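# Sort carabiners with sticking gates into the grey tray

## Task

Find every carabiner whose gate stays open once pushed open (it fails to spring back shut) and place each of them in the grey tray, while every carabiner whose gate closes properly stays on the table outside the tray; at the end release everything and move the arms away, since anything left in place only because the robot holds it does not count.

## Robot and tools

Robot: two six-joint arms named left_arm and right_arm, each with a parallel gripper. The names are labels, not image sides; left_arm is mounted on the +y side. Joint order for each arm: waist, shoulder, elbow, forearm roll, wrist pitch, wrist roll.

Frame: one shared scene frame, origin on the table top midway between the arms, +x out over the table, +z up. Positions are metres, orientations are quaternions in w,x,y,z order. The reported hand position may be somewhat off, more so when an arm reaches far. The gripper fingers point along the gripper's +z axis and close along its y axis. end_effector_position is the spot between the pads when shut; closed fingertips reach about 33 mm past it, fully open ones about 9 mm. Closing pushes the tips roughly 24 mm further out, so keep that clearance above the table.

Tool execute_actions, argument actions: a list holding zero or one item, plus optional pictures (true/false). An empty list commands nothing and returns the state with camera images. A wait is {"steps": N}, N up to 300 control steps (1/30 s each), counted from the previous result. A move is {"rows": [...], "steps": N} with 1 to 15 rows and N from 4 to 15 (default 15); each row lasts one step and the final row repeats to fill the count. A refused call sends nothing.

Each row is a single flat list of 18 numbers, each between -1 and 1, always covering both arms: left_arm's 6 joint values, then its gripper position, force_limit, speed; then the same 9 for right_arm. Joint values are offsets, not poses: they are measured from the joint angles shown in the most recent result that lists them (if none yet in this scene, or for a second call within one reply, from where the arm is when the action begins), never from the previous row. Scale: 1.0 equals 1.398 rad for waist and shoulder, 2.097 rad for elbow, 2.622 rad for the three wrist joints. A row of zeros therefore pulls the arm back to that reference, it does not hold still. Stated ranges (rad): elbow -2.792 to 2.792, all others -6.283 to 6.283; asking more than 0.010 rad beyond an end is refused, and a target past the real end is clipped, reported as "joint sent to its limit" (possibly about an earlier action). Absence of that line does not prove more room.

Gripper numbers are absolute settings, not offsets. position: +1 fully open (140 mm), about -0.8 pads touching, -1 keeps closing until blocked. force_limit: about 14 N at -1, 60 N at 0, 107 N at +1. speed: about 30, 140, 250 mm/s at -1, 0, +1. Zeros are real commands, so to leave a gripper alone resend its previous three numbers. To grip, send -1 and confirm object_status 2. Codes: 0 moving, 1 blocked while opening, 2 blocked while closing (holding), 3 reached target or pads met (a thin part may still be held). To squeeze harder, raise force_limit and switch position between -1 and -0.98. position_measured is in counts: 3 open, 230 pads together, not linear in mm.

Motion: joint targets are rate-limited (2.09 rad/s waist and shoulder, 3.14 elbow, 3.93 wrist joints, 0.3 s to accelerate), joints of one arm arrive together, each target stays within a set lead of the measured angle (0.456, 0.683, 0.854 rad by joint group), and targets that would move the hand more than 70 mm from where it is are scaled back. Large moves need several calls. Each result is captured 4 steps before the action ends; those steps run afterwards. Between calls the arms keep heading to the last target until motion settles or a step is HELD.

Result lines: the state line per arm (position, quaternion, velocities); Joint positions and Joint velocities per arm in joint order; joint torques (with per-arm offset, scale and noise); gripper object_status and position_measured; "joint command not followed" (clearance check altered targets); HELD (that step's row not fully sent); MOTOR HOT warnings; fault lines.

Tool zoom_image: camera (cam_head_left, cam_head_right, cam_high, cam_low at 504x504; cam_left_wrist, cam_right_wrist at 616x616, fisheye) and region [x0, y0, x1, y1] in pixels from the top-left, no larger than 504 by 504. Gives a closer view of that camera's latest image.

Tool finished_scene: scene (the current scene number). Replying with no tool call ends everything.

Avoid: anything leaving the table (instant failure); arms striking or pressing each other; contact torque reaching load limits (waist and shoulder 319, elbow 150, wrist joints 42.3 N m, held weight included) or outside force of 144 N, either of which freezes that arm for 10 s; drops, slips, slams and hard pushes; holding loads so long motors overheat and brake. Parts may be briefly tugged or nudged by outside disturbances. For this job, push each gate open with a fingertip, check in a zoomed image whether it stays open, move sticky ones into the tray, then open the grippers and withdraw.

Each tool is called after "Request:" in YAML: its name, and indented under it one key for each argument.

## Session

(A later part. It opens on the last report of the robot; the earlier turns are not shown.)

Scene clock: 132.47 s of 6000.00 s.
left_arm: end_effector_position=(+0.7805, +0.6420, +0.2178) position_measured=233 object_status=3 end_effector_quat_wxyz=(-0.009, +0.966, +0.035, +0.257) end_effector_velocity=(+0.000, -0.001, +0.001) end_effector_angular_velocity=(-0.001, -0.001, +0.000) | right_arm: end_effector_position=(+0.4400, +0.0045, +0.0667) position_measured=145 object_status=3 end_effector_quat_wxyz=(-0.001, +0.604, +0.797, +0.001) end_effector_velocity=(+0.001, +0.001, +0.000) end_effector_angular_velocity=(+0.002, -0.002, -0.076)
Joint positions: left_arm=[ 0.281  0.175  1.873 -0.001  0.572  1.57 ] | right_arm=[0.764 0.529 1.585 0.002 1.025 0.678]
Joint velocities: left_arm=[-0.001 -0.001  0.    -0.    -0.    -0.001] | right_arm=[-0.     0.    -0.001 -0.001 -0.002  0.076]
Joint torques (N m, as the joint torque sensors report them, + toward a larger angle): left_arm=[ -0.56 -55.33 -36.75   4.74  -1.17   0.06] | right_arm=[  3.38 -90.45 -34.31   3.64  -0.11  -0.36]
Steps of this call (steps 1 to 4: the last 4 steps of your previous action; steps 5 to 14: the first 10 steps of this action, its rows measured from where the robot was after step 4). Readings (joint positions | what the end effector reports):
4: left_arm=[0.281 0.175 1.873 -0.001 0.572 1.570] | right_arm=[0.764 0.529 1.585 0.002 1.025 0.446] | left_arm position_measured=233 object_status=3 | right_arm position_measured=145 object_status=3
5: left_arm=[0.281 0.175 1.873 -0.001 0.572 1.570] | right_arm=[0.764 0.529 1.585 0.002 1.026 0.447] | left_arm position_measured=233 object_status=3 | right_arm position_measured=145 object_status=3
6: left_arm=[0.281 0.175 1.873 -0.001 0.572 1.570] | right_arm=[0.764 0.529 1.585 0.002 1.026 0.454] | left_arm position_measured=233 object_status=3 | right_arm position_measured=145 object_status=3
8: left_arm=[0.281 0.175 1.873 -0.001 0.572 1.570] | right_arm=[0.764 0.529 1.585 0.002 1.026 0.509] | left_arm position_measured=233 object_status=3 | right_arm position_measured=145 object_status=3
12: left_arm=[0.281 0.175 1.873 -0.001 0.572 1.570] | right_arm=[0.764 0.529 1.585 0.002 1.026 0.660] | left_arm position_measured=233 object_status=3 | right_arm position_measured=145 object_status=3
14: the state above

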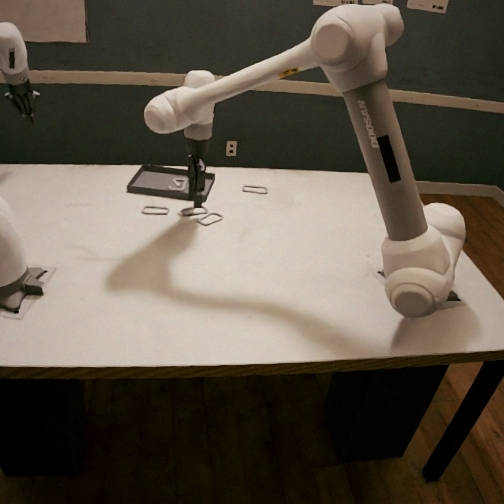

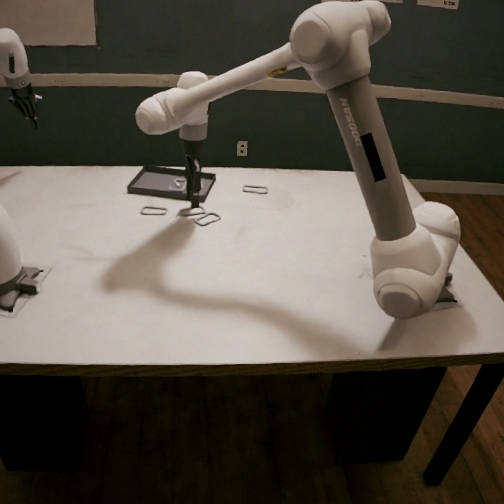

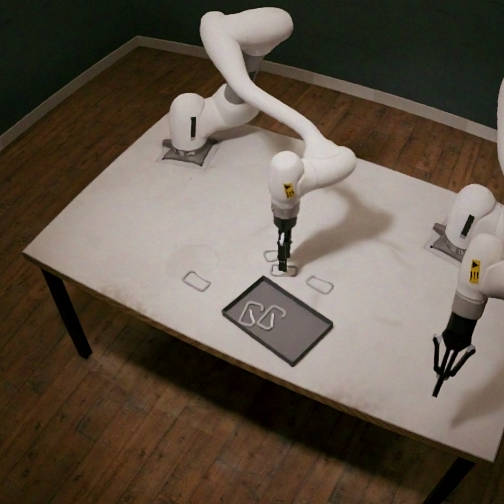

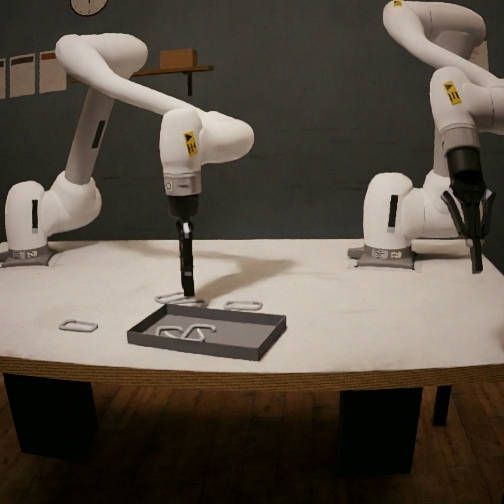

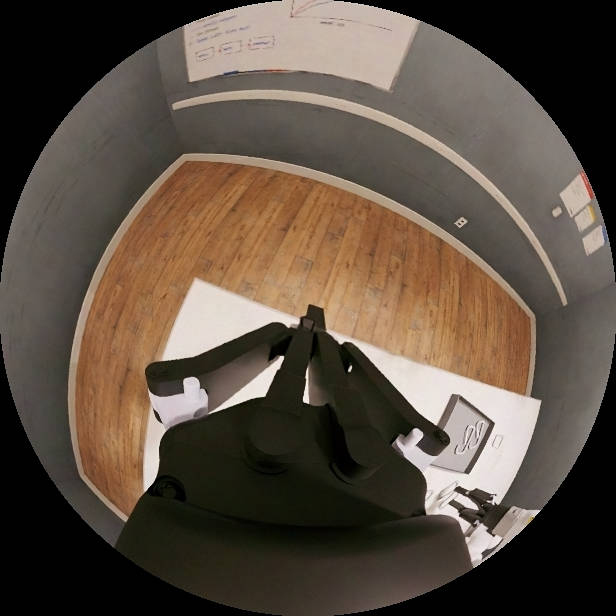

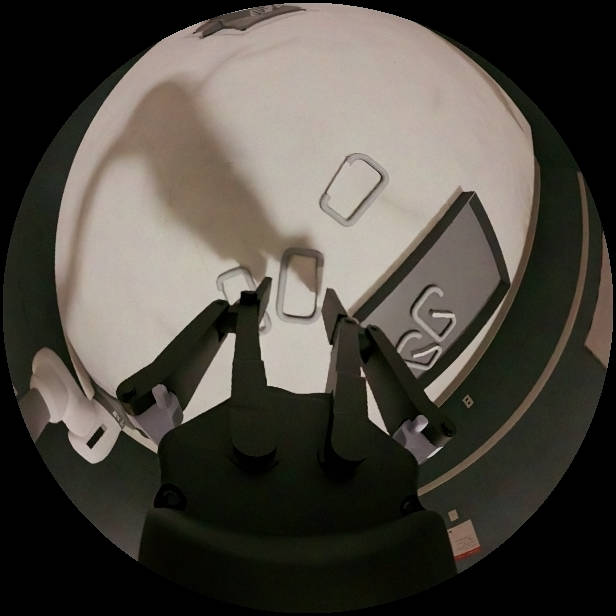

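Request:
execute_actions:
  actions:
    - {"rows":[[0,0,0,0,0,0,-1,0,0.5, 0.0215,0.0197,-0.020,0,0.0065,0.0125,-0.13,-0.4,0]],"steps":15}
  pictures: true

Request:
zoom_image:
  camera: "cam_right_wrist"
  region: [200, 180, 420, 400]

Scene clock: 133.43 s of 6000.00 s.
left_arm: end_effector_position=(+0.7805, +0.6420, +0.2178) position_measured=233 object_status=3 end_effector_quat_wxyz=(-0.009, +0.966, +0.035, +0.257) end_effector_velocity=(-0.000, +0.001, +0.000) end_effector_angular_velocity=(-0.000, -0.000, +0.001) | right_arm: end_effector_position=(+0.4299, +0.0317, +0.0648) position_measured=145 object_status=3 end_effector_quat_wxyz=(-0.001, +0.605, +0.796, +0.000) end_effector_velocity=(-0.001, +0.004, +0.000) end_effector_angular_velocity=(+0.000, +0.000, +0.000)
Joint positions: left_arm=[ 0.281  0.175  1.873 -0.001  0.572  1.57 ] | right_arm=[0.794 0.556 1.543 0.002 1.042 0.711]
Joint velocities: left_arm=[ 0.001 -0.    -0.    -0.    -0.     0.   ] | right_arm=[ 0.004  0.003 -0.006  0.     0.002  0.004]
Joint torques (N m, as the joint torque sensors report them, + toward a larger angle): left_arm=[  0.14 -54.73 -36.31   4.76  -1.13   0.08] | right_arm=[  3.13 -93.75 -33.8    3.69  -0.06   0.04]
Steps of this call (steps 1 to 4: the last 4 steps of your previous action; steps 5 to 15: the robot went on to your last target; steps 16 to 18: nothing new was sent; steps 19 to 29: the first 11 steps of this action). Readings (joint positions | what the end effector reports):
19: left_arm=[0.281 0.175 1.873 -0.001 0.572 1.570] | right_arm=[0.764 0.529 1.585 0.002 1.025 0.682] | left_arm position_measured=233 object_status=3 | right_arm position_measured=145 object_status=3
20: left_arm=[0.281 0.175 1.873 -0.001 0.572 1.570] | right_arm=[0.767 0.532 1.580 0.002 1.027 0.686] | left_arm position_measured=233 object_status=3 | right_arm position_measured=145 object_status=3
22: left_arm=[0.281 0.175 1.873 -0.001 0.572 1.570] | right_arm=[0.783 0.546 1.558 0.002 1.036 0.701] | left_arm position_measured=233 object_status=3 | right_arm position_measured=145 object_status=3
26: left_arm=[0.281 0.175 1.873 -0.001 0.572 1.570] | right_arm=[0.793 0.555 1.545 0.002 1.042 0.710] | left_arm position_measured=233 object_status=3 | right_arm position_measured=145 object_status=3
29: the state above

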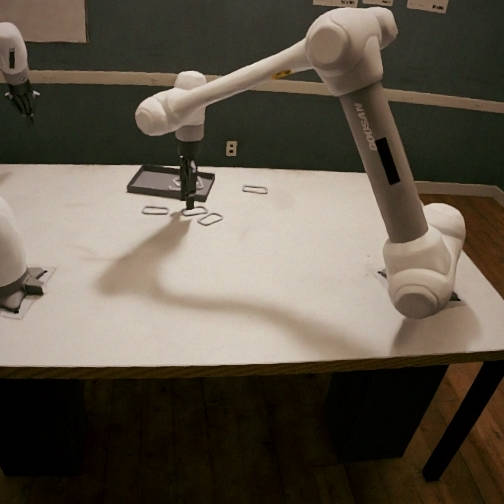

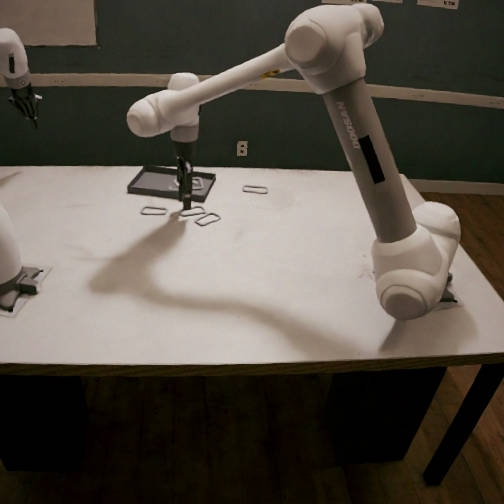

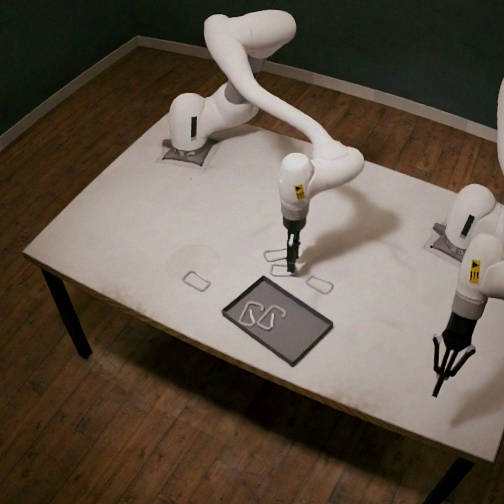

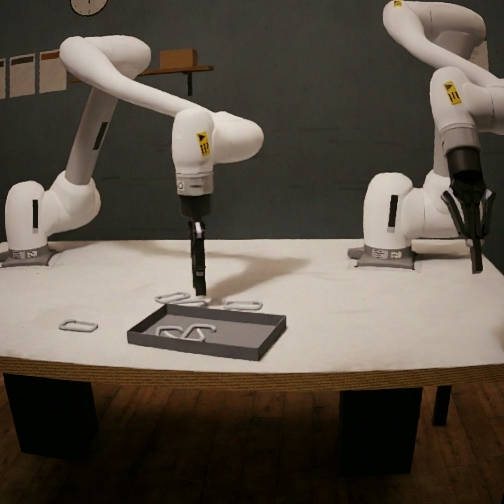

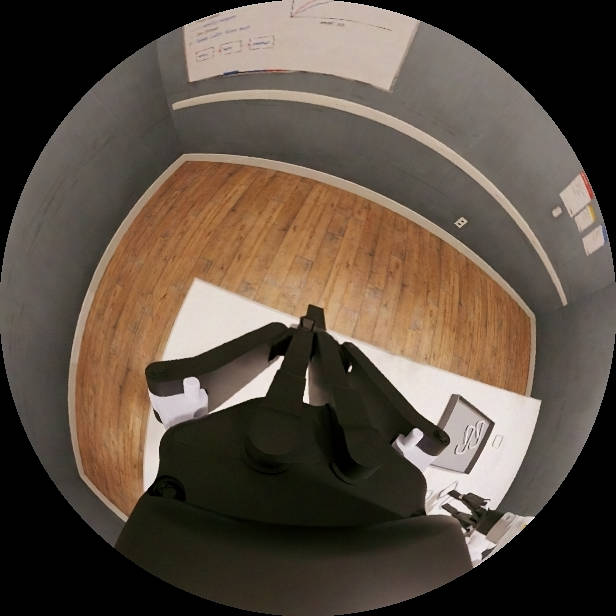

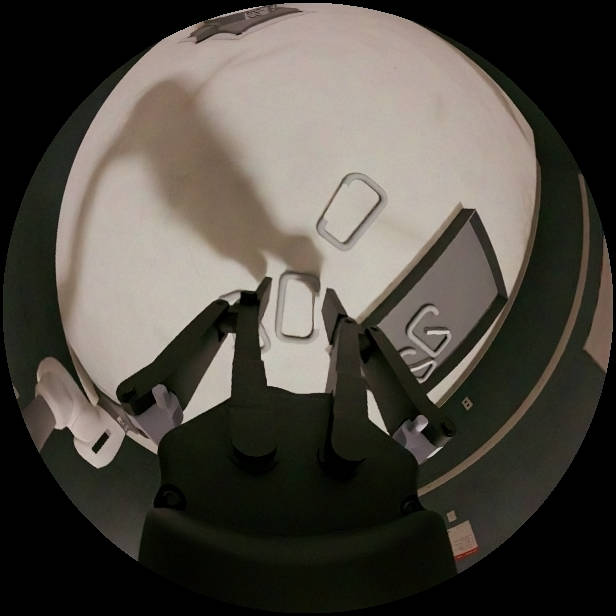

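Region (200, 180, 420, 400) of cam_right_wrist's 616x616 image, scaled by 2.291, with more detail than that image has.

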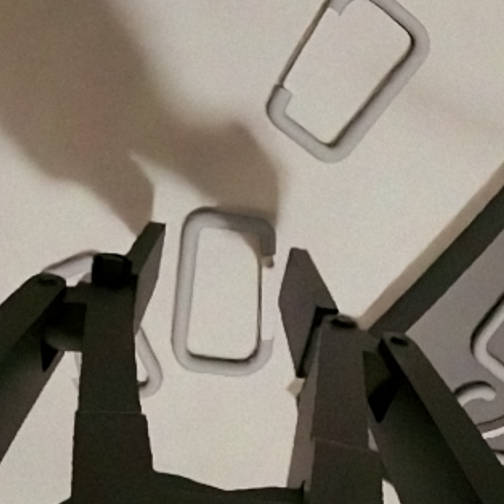

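Request:
execute_actions:
  actions:
    - {"rows":[[0,0,0,0,0,0,-1,0,0.5, 0,0.0165,0.0086,0,-0.0158,0,-0.13,-0.4,0]],"steps":14}
  pictures: true

Request:
zoom_image:
  camera: "cam_right_wrist"
  region: [200, 180, 420, 400]

Scene clock: 133.93 s of 6000.00 s.
left_arm: end_effector_position=(+0.7805, +0.6420, +0.2178) position_measured=233 object_status=3 end_effector_quat_wxyz=(-0.009, +0.966, +0.035, +0.257) end_effector_velocity=(+0.000, -0.000, +0.001) end_effector_angular_velocity=(-0.002, -0.001, +0.002) | right_arm: end_effector_position=(+0.4298, +0.0320, +0.0380) position_measured=145 object_status=3 end_effector_quat_wxyz=(-0.001, +0.605, +0.796, +0.000) end_effector_velocity=(+0.000, +0.001, -0.006) end_effector_angular_velocity=(+0.002, -0.000, -0.001)
Joint positions: left_arm=[ 0.281  0.175  1.873 -0.001  0.572  1.57 ] | right_arm=[0.794 0.579 1.561 0.002 1.002 0.711]
Joint velocities: left_arm=[-0.    -0.001 -0.    -0.001 -0.    -0.002] | right_arm=[ 0.     0.005  0.004  0.001 -0.01   0.001]
Joint torques (N m, as the joint torque sensors report them, + toward a larger angle): left_arm=[ -0.75 -55.03 -36.62   4.73  -1.08  -0.04] | right_arm=[  3.58 -94.48 -35.03   3.87  -0.11  -0.39]
Steps of this call (steps 1 to 4: the last 4 steps of your previous action; step 5: the robot went on to your last target; steps 6 to 15: the first 10 steps of this action). Readings (joint positions | what the end effector reports):
6: left_arm=[0.281 0.175 1.873 -0.001 0.572 1.570] | right_arm=[0.794 0.556 1.543 0.002 1.043 0.711] | left_arm position_measured=233 object_status=3 | right_arm position_measured=145 object_status=3
7: left_arm=[0.281 0.175 1.873 -0.001 0.572 1.570] | right_arm=[0.794 0.559 1.545 0.002 1.037 0.711] | left_arm position_measured=233 object_status=3 | right_arm position_measured=145 object_status=3
9: left_arm=[0.281 0.175 1.873 -0.001 0.572 1.570] | right_arm=[0.794 0.572 1.556 0.002 1.015 0.711] | left_arm position_measured=233 object_status=3 | right_arm position_measured=145 object_status=3
13: left_arm=[0.281 0.175 1.873 -0.001 0.572 1.570] | right_arm=[0.794 0.578 1.560 0.002 1.003 0.711] | left_arm position_measured=233 object_status=3 | right_arm position_measured=145 object_status=3
15: the state above

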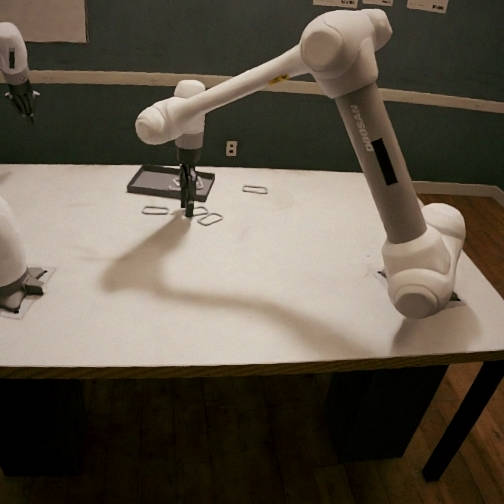

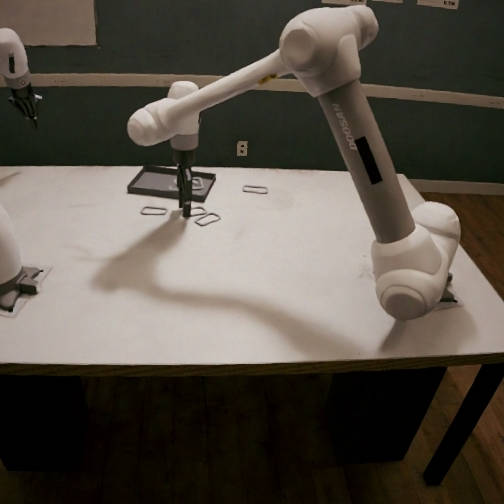

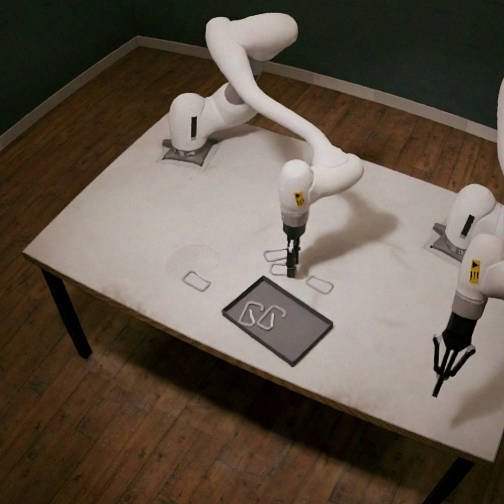

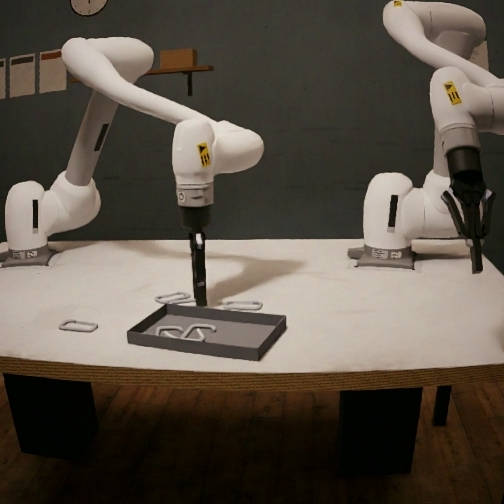

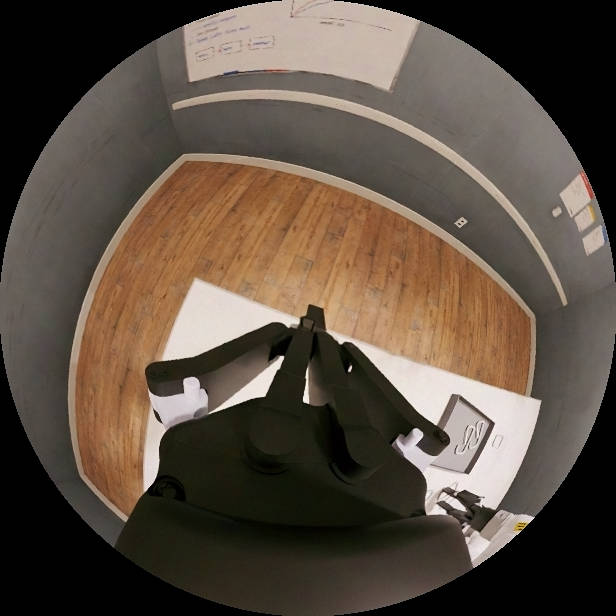

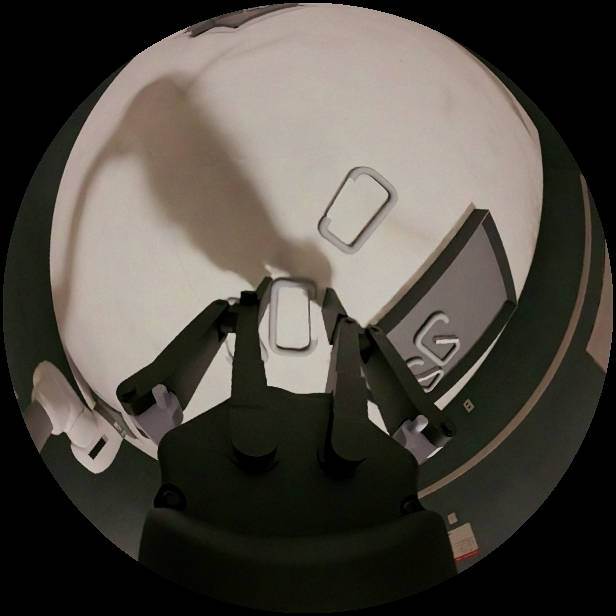

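Region (200, 180, 420, 400) of cam_right_wrist's 616x616 image, scaled by 2.291, with more detail than that image has.

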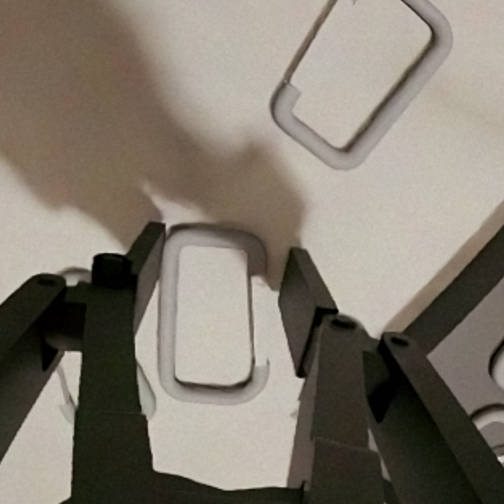

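Request:
execute_actions:
  actions:
    - {"rows":[[0,0,0,0,0,0,-1,0,0.5, 0,0,0,0,0,0,-1,-0.5,-0.5]],"steps":15}
  pictures: true

Request:
zoom_image:
  camera: "cam_right_wrist"
  region: [200, 180, 420, 400]

Scene clock: 134.43 s of 6000.00 s.
left_arm: end_effector_position=(+0.7805, +0.6420, +0.2178) position_measured=233 object_status=3 end_effector_quat_wxyz=(-0.009, +0.966, +0.035, +0.257) end_effector_velocity=(-0.000, +0.000, -0.000) end_effector_angular_velocity=(-0.001, +0.000, +0.002) | right_arm: end_effector_position=(+0.4298, +0.0319, +0.0378) position_measured=161 object_status=2 end_effector_quat_wxyz=(-0.001, +0.605, +0.796, +0.000) end_effector_velocity=(-0.000, +0.000, +0.001) end_effector_angular_velocity=(+0.001, -0.000, +0.000)
Joint positions: left_arm=[ 0.281  0.175  1.873 -0.001  0.572  1.57 ] | right_arm=[0.794 0.579 1.561 0.002 1.002 0.711]
Joint velocities: left_arm=[ 0.     0.     0.    -0.     0.    -0.002] | right_arm=[-0.    -0.002 -0.     0.001  0.001 -0.001]
Joint torques (N m, as the joint torque sensors report them, + toward a larger angle): left_arm=[ -0.2  -55.33 -36.69   4.79  -1.07   0.08] | right_arm=[  1.58 -87.24 -30.36   3.77   0.14  -0.33]
Steps of this call (steps 1 to 4: the last 4 steps of your previous action; steps 5 to 15: the first 11 steps of this action). Readings (joint positions | what the end effector reports):
5: left_arm=[0.281 0.175 1.873 -0.001 0.572 1.570] | right_arm=[0.794 0.579 1.561 0.002 1.001 0.711] | left_arm position_measured=233 object_status=3 | right_arm position_measured=145 object_status=0
6: left_arm=[0.281 0.175 1.873 -0.001 0.572 1.570] | right_arm=[0.794 0.579 1.561 0.002 1.001 0.711] | left_arm position_measured=233 object_status=3 | right_arm position_measured=147 object_status=0
8: left_arm=[0.281 0.175 1.873 -0.001 0.572 1.570] | right_arm=[0.794 0.579 1.561 0.002 1.001 0.711] | left_arm position_measured=233 object_status=3 | right_arm position_measured=156 object_status=0
12: left_arm=[0.281 0.175 1.873 -0.001 0.572 1.570] | right_arm=[0.794 0.579 1.561 0.002 1.001 0.711] | left_arm position_measured=233 object_status=3 | right_arm position_measured=161 object_status=0
15: the state above

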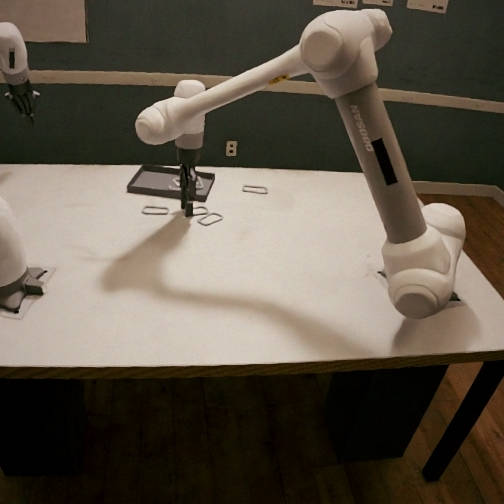

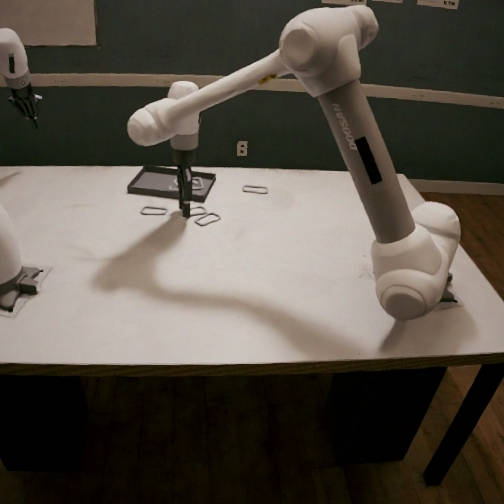

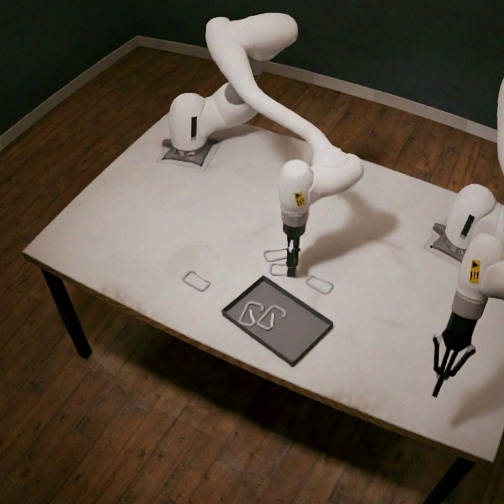

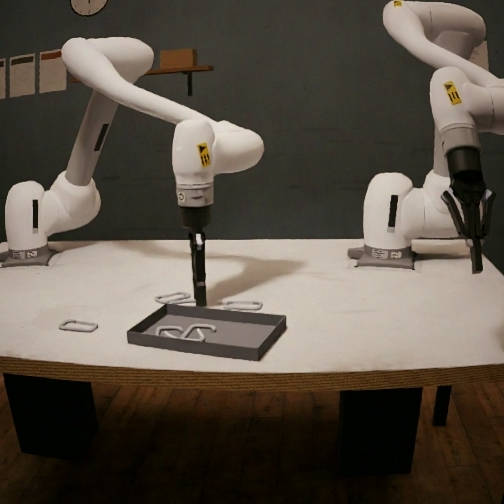

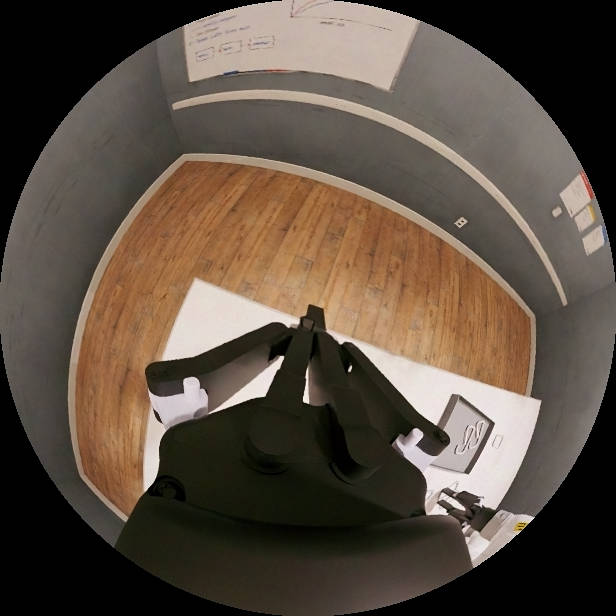

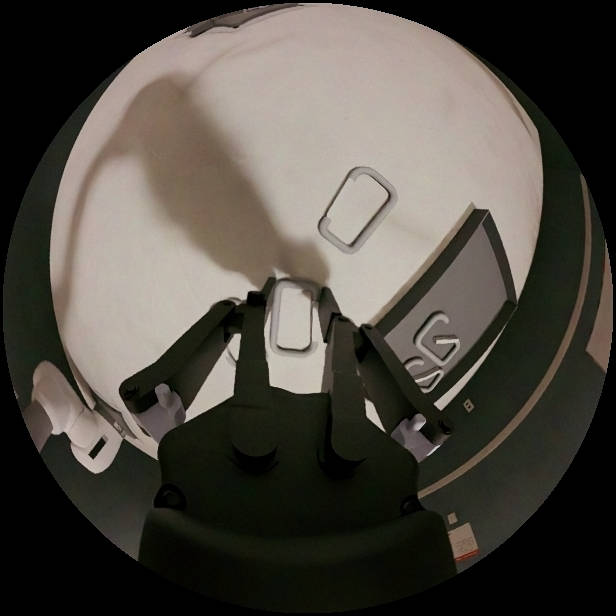

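Region (200, 180, 420, 400) of cam_right_wrist's 616x616 image, scaled by 2.291, with more detail than that image has.

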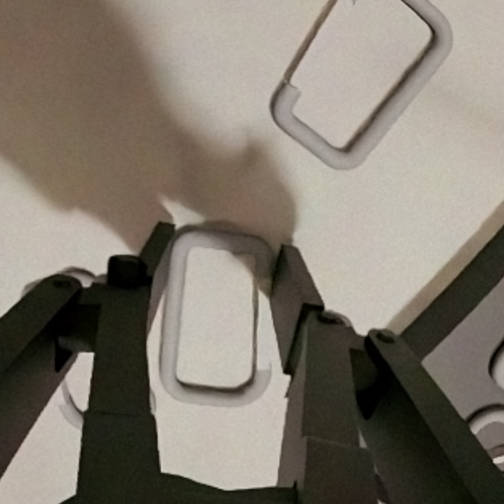

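Request:
execute_actions:
  actions:
    - {"rows":[[0,0,0,0,0,0,-1,0,0.5, 0,-0.0175,-0.009,0,0.0165,0,-1,-0.5,-0.5]],"steps":10}

Request:
execute_actions:
  actions:
    - {"rows":[[0,0,0,0,0,0,-1,0,0.5, 0.101,0.056,-0.063,0,0.0206,0.054,-1,-0.5,-0.5]],"steps":15}

Request:
execute_actions:
  actions:
    - {"steps":8}
  pictures: true

Scene clock: 135.13 s of 6000.00 s.
left_arm: end_effector_position=(+0.7805, +0.6420, +0.2178) position_measured=233 object_status=3 end_effector_quat_wxyz=(-0.009, +0.966, +0.035, +0.257) end_effector_velocity=(+0.000, +0.000, -0.002) end_effector_angular_velocity=(+0.000, +0.002, -0.000) | right_arm: end_effector_position=(+0.4298, +0.0320, +0.0638) position_measured=161 object_status=2 end_effector_quat_wxyz=(-0.001, +0.605, +0.796, +0.000) end_effector_velocity=(-0.003, -0.005, +0.041) end_effector_angular_velocity=(-0.011, +0.007, +0.000)
Joint positions: left_arm=[ 0.281  0.175  1.873 -0.001  0.572  1.57 ] | right_arm=[0.794 0.557 1.544 0.002 1.04  0.711]
Joint velocities: left_arm=[0.    0.002 0.    0.001 0.    0.   ] | right_arm=[-0.    -0.035 -0.026 -0.001  0.074 -0.   ]
Joint torques (N m, as the joint torque sensors report them, + toward a larger angle): left_arm=[  0.25 -54.97 -36.6    4.77  -1.13   0.09] | right_arm=[  3.65 -82.3  -30.14   3.18  -0.59  -0.29]
Steps of this call (steps 1 to 4: the last 4 steps of your previous action; steps 5 to 15: the robot went on to your last target; steps 16 to 21: the first 6 steps of this action). Readings (joint positions | what the end effector reports):
16: left_arm=[0.281 0.175 1.873 -0.001 0.572 1.570] | right_arm=[0.794 0.579 1.561 0.002 1.002 0.711] | left_arm position_measured=233 object_status=3 | right_arm position_measured=161 object_status=2
17: left_arm=[0.281 0.175 1.873 -0.001 0.572 1.570] | right_arm=[0.794 0.576 1.559 0.002 1.008 0.711] | left_arm position_measured=233 object_status=3 | right_arm position_measured=161 object_status=2
19: left_arm=[0.281 0.175 1.873 -0.001 0.572 1.570] | right_arm=[0.794 0.562 1.548 0.002 1.030 0.711] | left_arm position_measured=233 object_status=3 | right_arm position_measured=161 object_status=2
21: the state above

Scene clock: 135.63 s of 6000.00 s.
left_arm: end_effector_position=(+0.7805, +0.6420, +0.2178) position_measured=233 object_status=3 end_effector_quat_wxyz=(-0.009, +0.966, +0.035, +0.257) end_effector_velocity=(+0.000, +0.000, -0.001) end_effector_angular_velocity=(+0.000, +0.002, -0.000) | right_arm: end_effector_position=(+0.3569, +0.1272, +0.0655) position_measured=161 object_status=2 end_effector_quat_wxyz=(-0.001, +0.605, +0.796, -0.000) end_effector_velocity=(-0.114, +0.122, -0.006) end_effector_angular_velocity=(-0.004, +0.002, +0.004)
Joint positions: left_arm=[ 0.281  0.175  1.873 -0.001  0.572  1.57 ] | right_arm=[0.926 0.628 1.419 0.002 1.095 0.843]
Joint velocities: left_arm=[-0.     0.002  0.     0.    -0.     0.   ] | right_arm=[ 0.182  0.102 -0.165 -0.     0.068  0.177]
Joint torques (N m, as the joint torque sensors report them, + toward a larger angle): left_arm=[ -0.72 -55.06 -36.24   4.73  -1.12  -0.03] | right_arm=[ -18.78 -105.84  -33.61    3.22    0.15   -0.7 ]
Steps of this call (steps 1 to 4: the last 4 steps of your previous action; steps 5 to 15: the first 11 steps of this action, its rows measured from where the robot was after step 4). Readings (joint positions | what the end effector reports):
4: left_arm=[0.281 0.175 1.873 -0.001 0.572 1.570] | right_arm=[0.794 0.555 1.543 0.002 1.044 0.711] | left_arm position_measured=233 object_status=3 | right_arm position_measured=161 object_status=2
5: left_arm=[0.281 0.175 1.873 -0.001 0.572 1.570] | right_arm=[0.794 0.555 1.542 0.002 1.044 0.711] | left_arm position_measured=233 object_status=3 | right_arm position_measured=161 object_status=2
6: left_arm=[0.281 0.175 1.873 -0.001 0.572 1.570] | right_arm=[0.797 0.556 1.539 0.002 1.046 0.715] | left_arm position_measured=233 object_status=3 | right_arm position_measured=161 object_status=2
8: left_arm=[0.281 0.175 1.873 -0.001 0.572 1.570] | right_arm=[0.826 0.572 1.512 0.002 1.057 0.744] | left_arm position_measured=233 object_status=3 | right_arm position_measured=161 object_status=2
12: left_arm=[0.281 0.175 1.873 -0.001 0.572 1.570] | right_arm=[0.892 0.609 1.450 0.002 1.082 0.810] | left_arm position_measured=233 object_status=3 | right_arm position_measured=161 object_status=2
15: the state above

Scene clock: 135.90 s of 6000.00 s.
left_arm: end_effector_position=(+0.7805, +0.6420, +0.2178) position_measured=233 object_status=3 end_effector_quat_wxyz=(-0.009, +0.966, +0.035, +0.257) end_effector_velocity=(+0.000, -0.001, +0.000) end_effector_angular_velocity=(-0.000, -0.000, -0.001) | right_arm: end_effector_position=(+0.3517, +0.1331, +0.0654) position_measured=161 object_status=2 end_effector_quat_wxyz=(-0.001, +0.605, +0.796, -0.000) end_effector_velocity=(-0.001, +0.001, -0.002) end_effector_angular_velocity=(-0.002, +0.001, +0.001)
Joint positions: left_arm=[ 0.281  0.175  1.873 -0.001  0.572  1.57 ] | right_arm=[0.935 0.633 1.411 0.002 1.098 0.852]
Joint velocities: left_arm=[-0.001 -0.    -0.     0.    -0.    -0.001] | right_arm=[ 0.002  0.003 -0.002 -0.     0.001  0.002]
Joint torques (N m, as the joint torque sensors report them, + toward a larger angle): left_arm=[ -0.64 -54.97 -36.65   4.6   -1.13   0.02] | right_arm=[  2.8  -99.85 -35.44   4.17  -0.03  -0.18]
Kept back: nothing.
Steps of this call (steps 1 to 4: the last 4 steps of your previous action; steps 5 to 8: the robot went on to your last target). Readings (joint positions | what the end effector reports):
1: left_arm=[0.281 0.175 1.873 -0.001 0.572 1.570] | right_arm=[0.931 0.630 1.415 0.002 1.096 0.848] | left_arm position_measured=233 object_status=3 | right_arm position_measured=161 object_status=2
2: left_arm=[0.281 0.175 1.873 -0.001 0.572 1.570] | right_arm=[0.933 0.632 1.413 0.002 1.097 0.850] | left_arm position_measured=233 object_status=3 | right_arm position_measured=161 object_status=2
4: left_arm=[0.281 0.175 1.873 -0.001 0.572 1.570] | right_arm=[0.934 0.632 1.411 0.002 1.098 0.851] | left_arm position_measured=233 object_status=3 | right_arm position_measured=161 object_status=2
8: the state above

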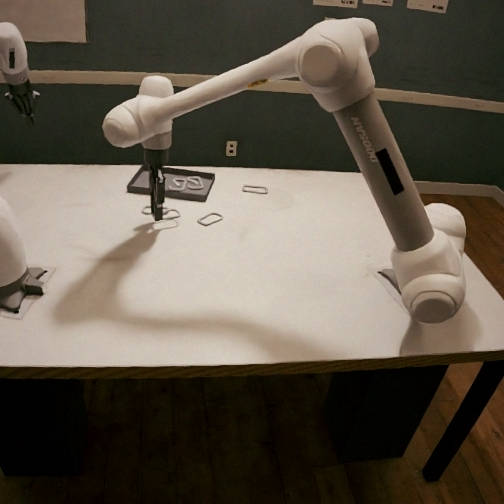

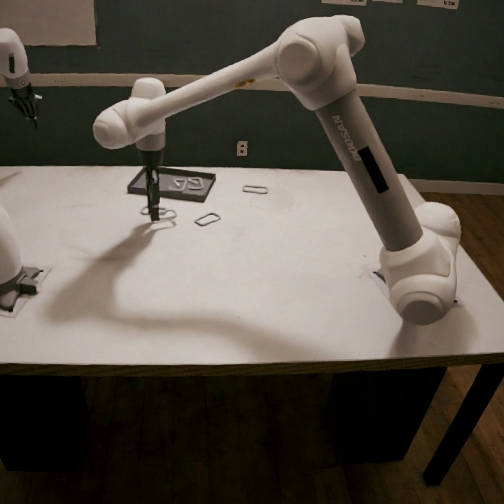

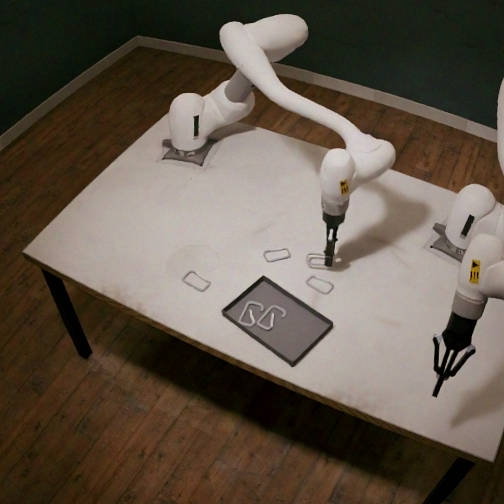

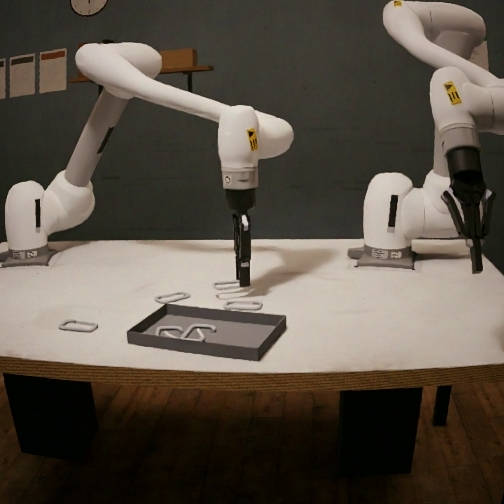

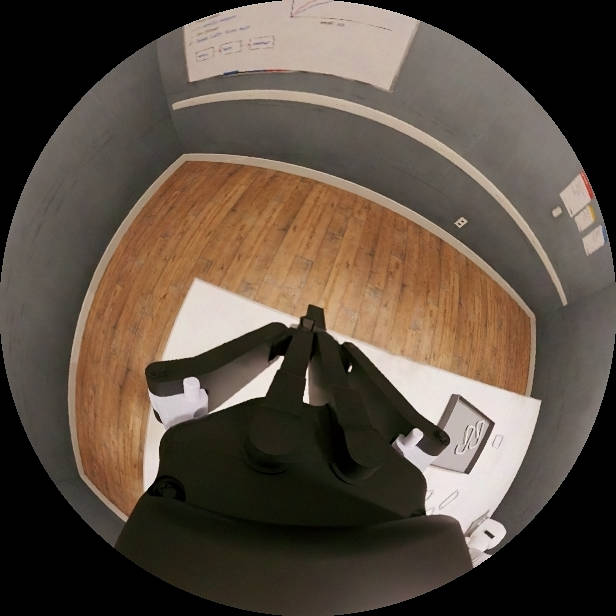

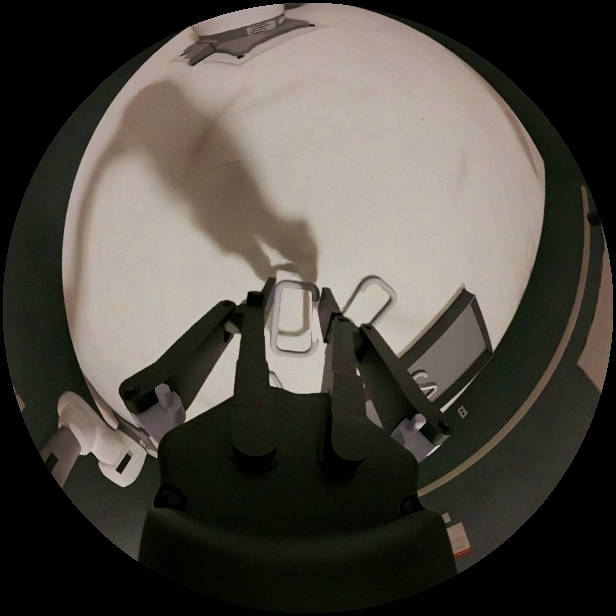

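Request:
execute_actions:
  actions:
    - {"rows":[[0,0,0,0,0,0,-1,0,0.5, 0,0.0148,0.0085,0,-0.0147,0,-1,-0.5,-0.5]],"steps":12}

Request:
execute_actions:
  actions:
    - {"rows":[[0,0,0,0,0,0,-1,0,0.5, 0,0,0,0,0,0,-0.1,-0.4,0]],"steps":10}
  pictures: true

Request:
zoom_image:
  camera: "cam_right_wrist"
  region: [200, 180, 420, 400]

Scene clock: 136.40 s of 6000.00 s.
left_arm: end_effector_position=(+0.7805, +0.6420, +0.2178) position_measured=233 object_status=3 end_effector_quat_wxyz=(-0.009, +0.966, +0.035, +0.257) end_effector_velocity=(-0.000, +0.001, +0.000) end_effector_angular_velocity=(+0.001, -0.000, -0.001) | right_arm: end_effector_position=(+0.3516, +0.1334, +0.0398) position_measured=161 object_status=2 end_effector_quat_wxyz=(-0.001, +0.605, +0.796, -0.000) end_effector_velocity=(-0.000, +0.000, -0.013) end_effector_angular_velocity=(+0.004, -0.002, +0.001)
Joint positions: left_arm=[ 0.281  0.175  1.873 -0.001  0.572  1.57 ] | right_arm=[0.935 0.653 1.428 0.002 1.061 0.852]
Joint velocities: left_arm=[ 0.001 -0.    -0.     0.     0.     0.002] | right_arm=[ 0.     0.008  0.012  0.    -0.023 -0.001]
Joint torques (N m, as the joint torque sensors report them, + toward a larger angle): left_arm=[ -0.18 -54.97 -36.81   4.83  -1.17   0.02] | right_arm=[   4.02 -103.38  -35.91    4.19   -0.15   -0.24]
Steps of this call (steps 1 to 7: the robot went on to your last target; steps 8 to 15: the first 8 steps of this action). Readings (joint positions | what the end effector reports):
8: left_arm=[0.281 0.175 1.873 -0.001 0.572 1.570] | right_arm=[0.935 0.633 1.410 0.002 1.098 0.852] | left_arm position_measured=233 object_status=3 | right_arm position_measured=161 object_status=2
9: left_arm=[0.281 0.175 1.873 -0.001 0.572 1.570] | right_arm=[0.935 0.636 1.412 0.002 1.093 0.852] | left_arm position_measured=233 object_status=3 | right_arm position_measured=161 object_status=2
11: left_arm=[0.281 0.175 1.873 -0.001 0.572 1.570] | right_arm=[0.935 0.647 1.423 0.002 1.072 0.852] | left_arm position_measured=233 object_status=3 | right_arm position_measured=161 object_status=2
15: the state above

Scene clock: 136.73 s of 6000.00 s.
left_arm: end_effector_position=(+0.7805, +0.6420, +0.2178) position_measured=233 object_status=3 end_effector_quat_wxyz=(-0.009, +0.966, +0.035, +0.257) end_effector_velocity=(+0.000, -0.001, +0.001) end_effector_angular_velocity=(-0.000, -0.001, -0.000) | right_arm: end_effector_position=(+0.3516, +0.1333, +0.0389) position_measured=141 object_status=0 end_effector_quat_wxyz=(-0.001, +0.605, +0.796, -0.000) end_effector_velocity=(-0.000, -0.000, +0.002) end_effector_angular_velocity=(+0.002, -0.000, -0.000)
Joint positions: left_arm=[ 0.281  0.175  1.873 -0.001  0.572  1.57 ] | right_arm=[0.935 0.653 1.428 0.002 1.06  0.852]
Joint velocities: left_arm=[-0.001 -0.001  0.    -0.    -0.    -0.   ] | right_arm=[-0.    -0.002  0.001  0.001  0.    -0.   ]
Joint torques (N m, as the joint torque sensors report them, + toward a larger angle): left_arm=[  0.12 -54.87 -36.78   4.7   -1.02  -0.03] | right_arm=[   3.92 -101.27  -34.44    4.02   -0.09   -0.3 ]
Steps of this call (steps 1 to 4: the last 4 steps of your previous action; steps 5 to 10: the first 6 steps of this action, its rows measured from where the robot was after step 4). Readings (joint positions | what the end effector reports):
4: left_arm=[0.281 0.175 1.873 -0.001 0.572 1.570] | right_arm=[0.935 0.653 1.428 0.002 1.060 0.852] | left_arm position_measured=233 object_status=3 | right_arm position_measured=161 object_status=2
5: left_arm=[0.281 0.175 1.873 -0.001 0.572 1.570] | right_arm=[0.935 0.653 1.428 0.002 1.060 0.852] | left_arm position_measured=233 object_status=3 | right_arm position_measured=161 object_status=0
6: left_arm=[0.281 0.175 1.873 -0.001 0.572 1.570] | right_arm=[0.935 0.653 1.428 0.002 1.060 0.852] | left_arm position_measured=233 object_status=3 | right_arm position_measured=161 object_status=0
8: left_arm=[0.281 0.175 1.873 -0.001 0.572 1.570] | right_arm=[0.935 0.653 1.428 0.002 1.060 0.852] | left_arm position_measured=233 object_status=3 | right_arm position_measured=144 object_status=0
10: the state above

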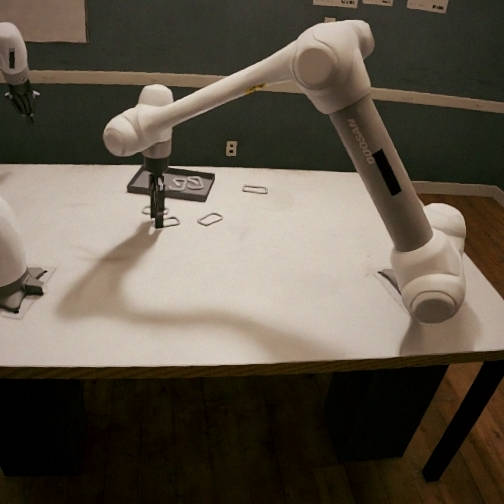

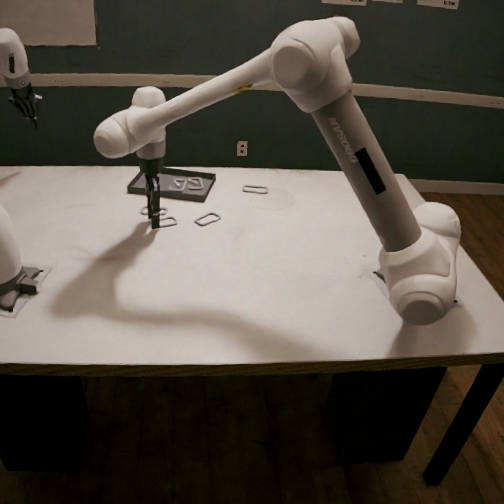

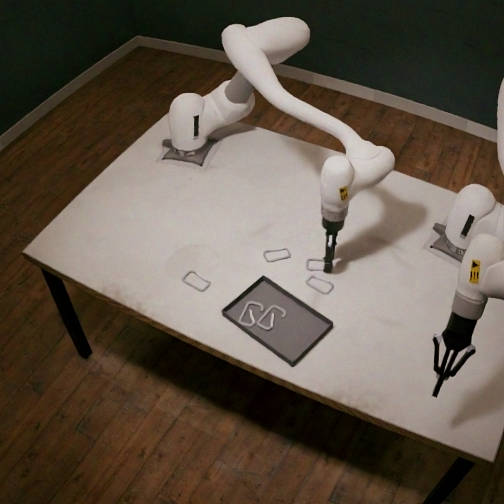

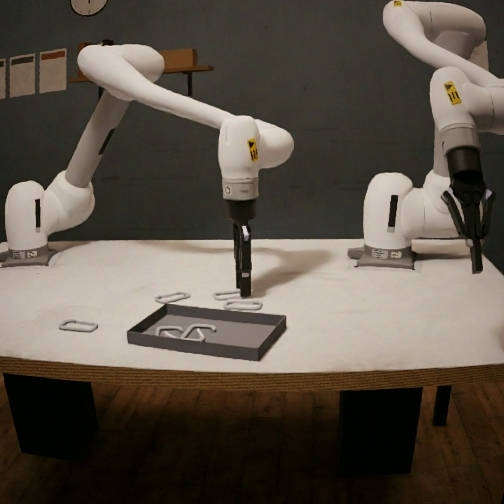

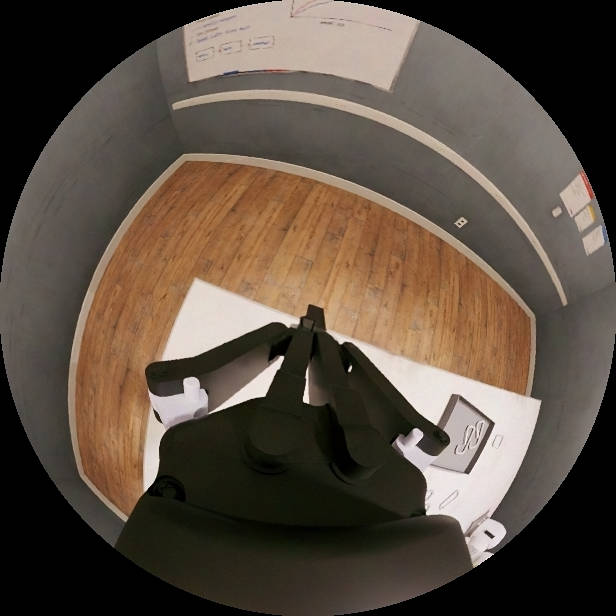

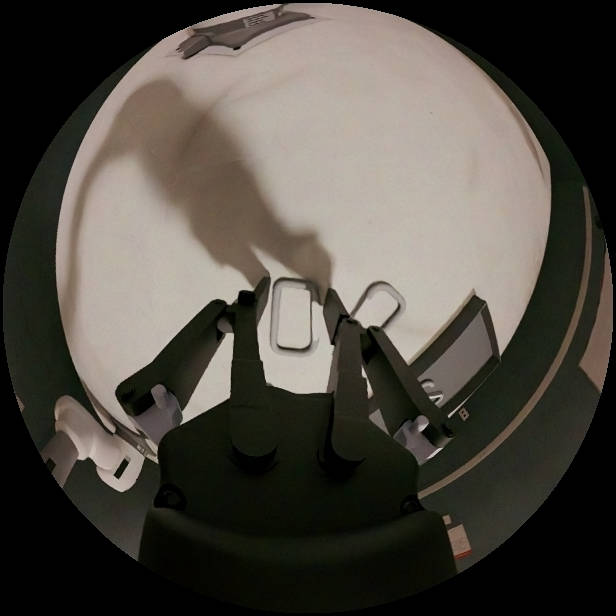

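Region (200, 180, 420, 400) of cam_right_wrist's 616x616 image, scaled by 2.291, with more detail than that image has.

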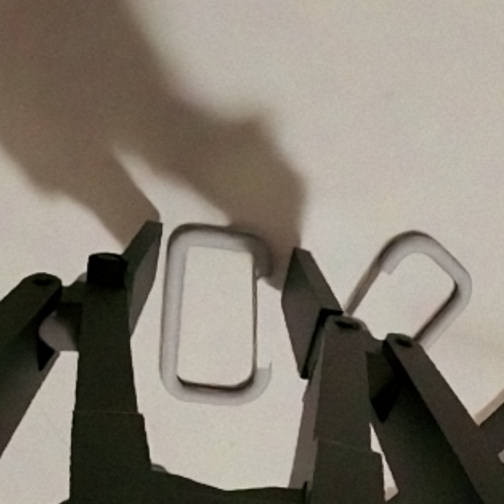

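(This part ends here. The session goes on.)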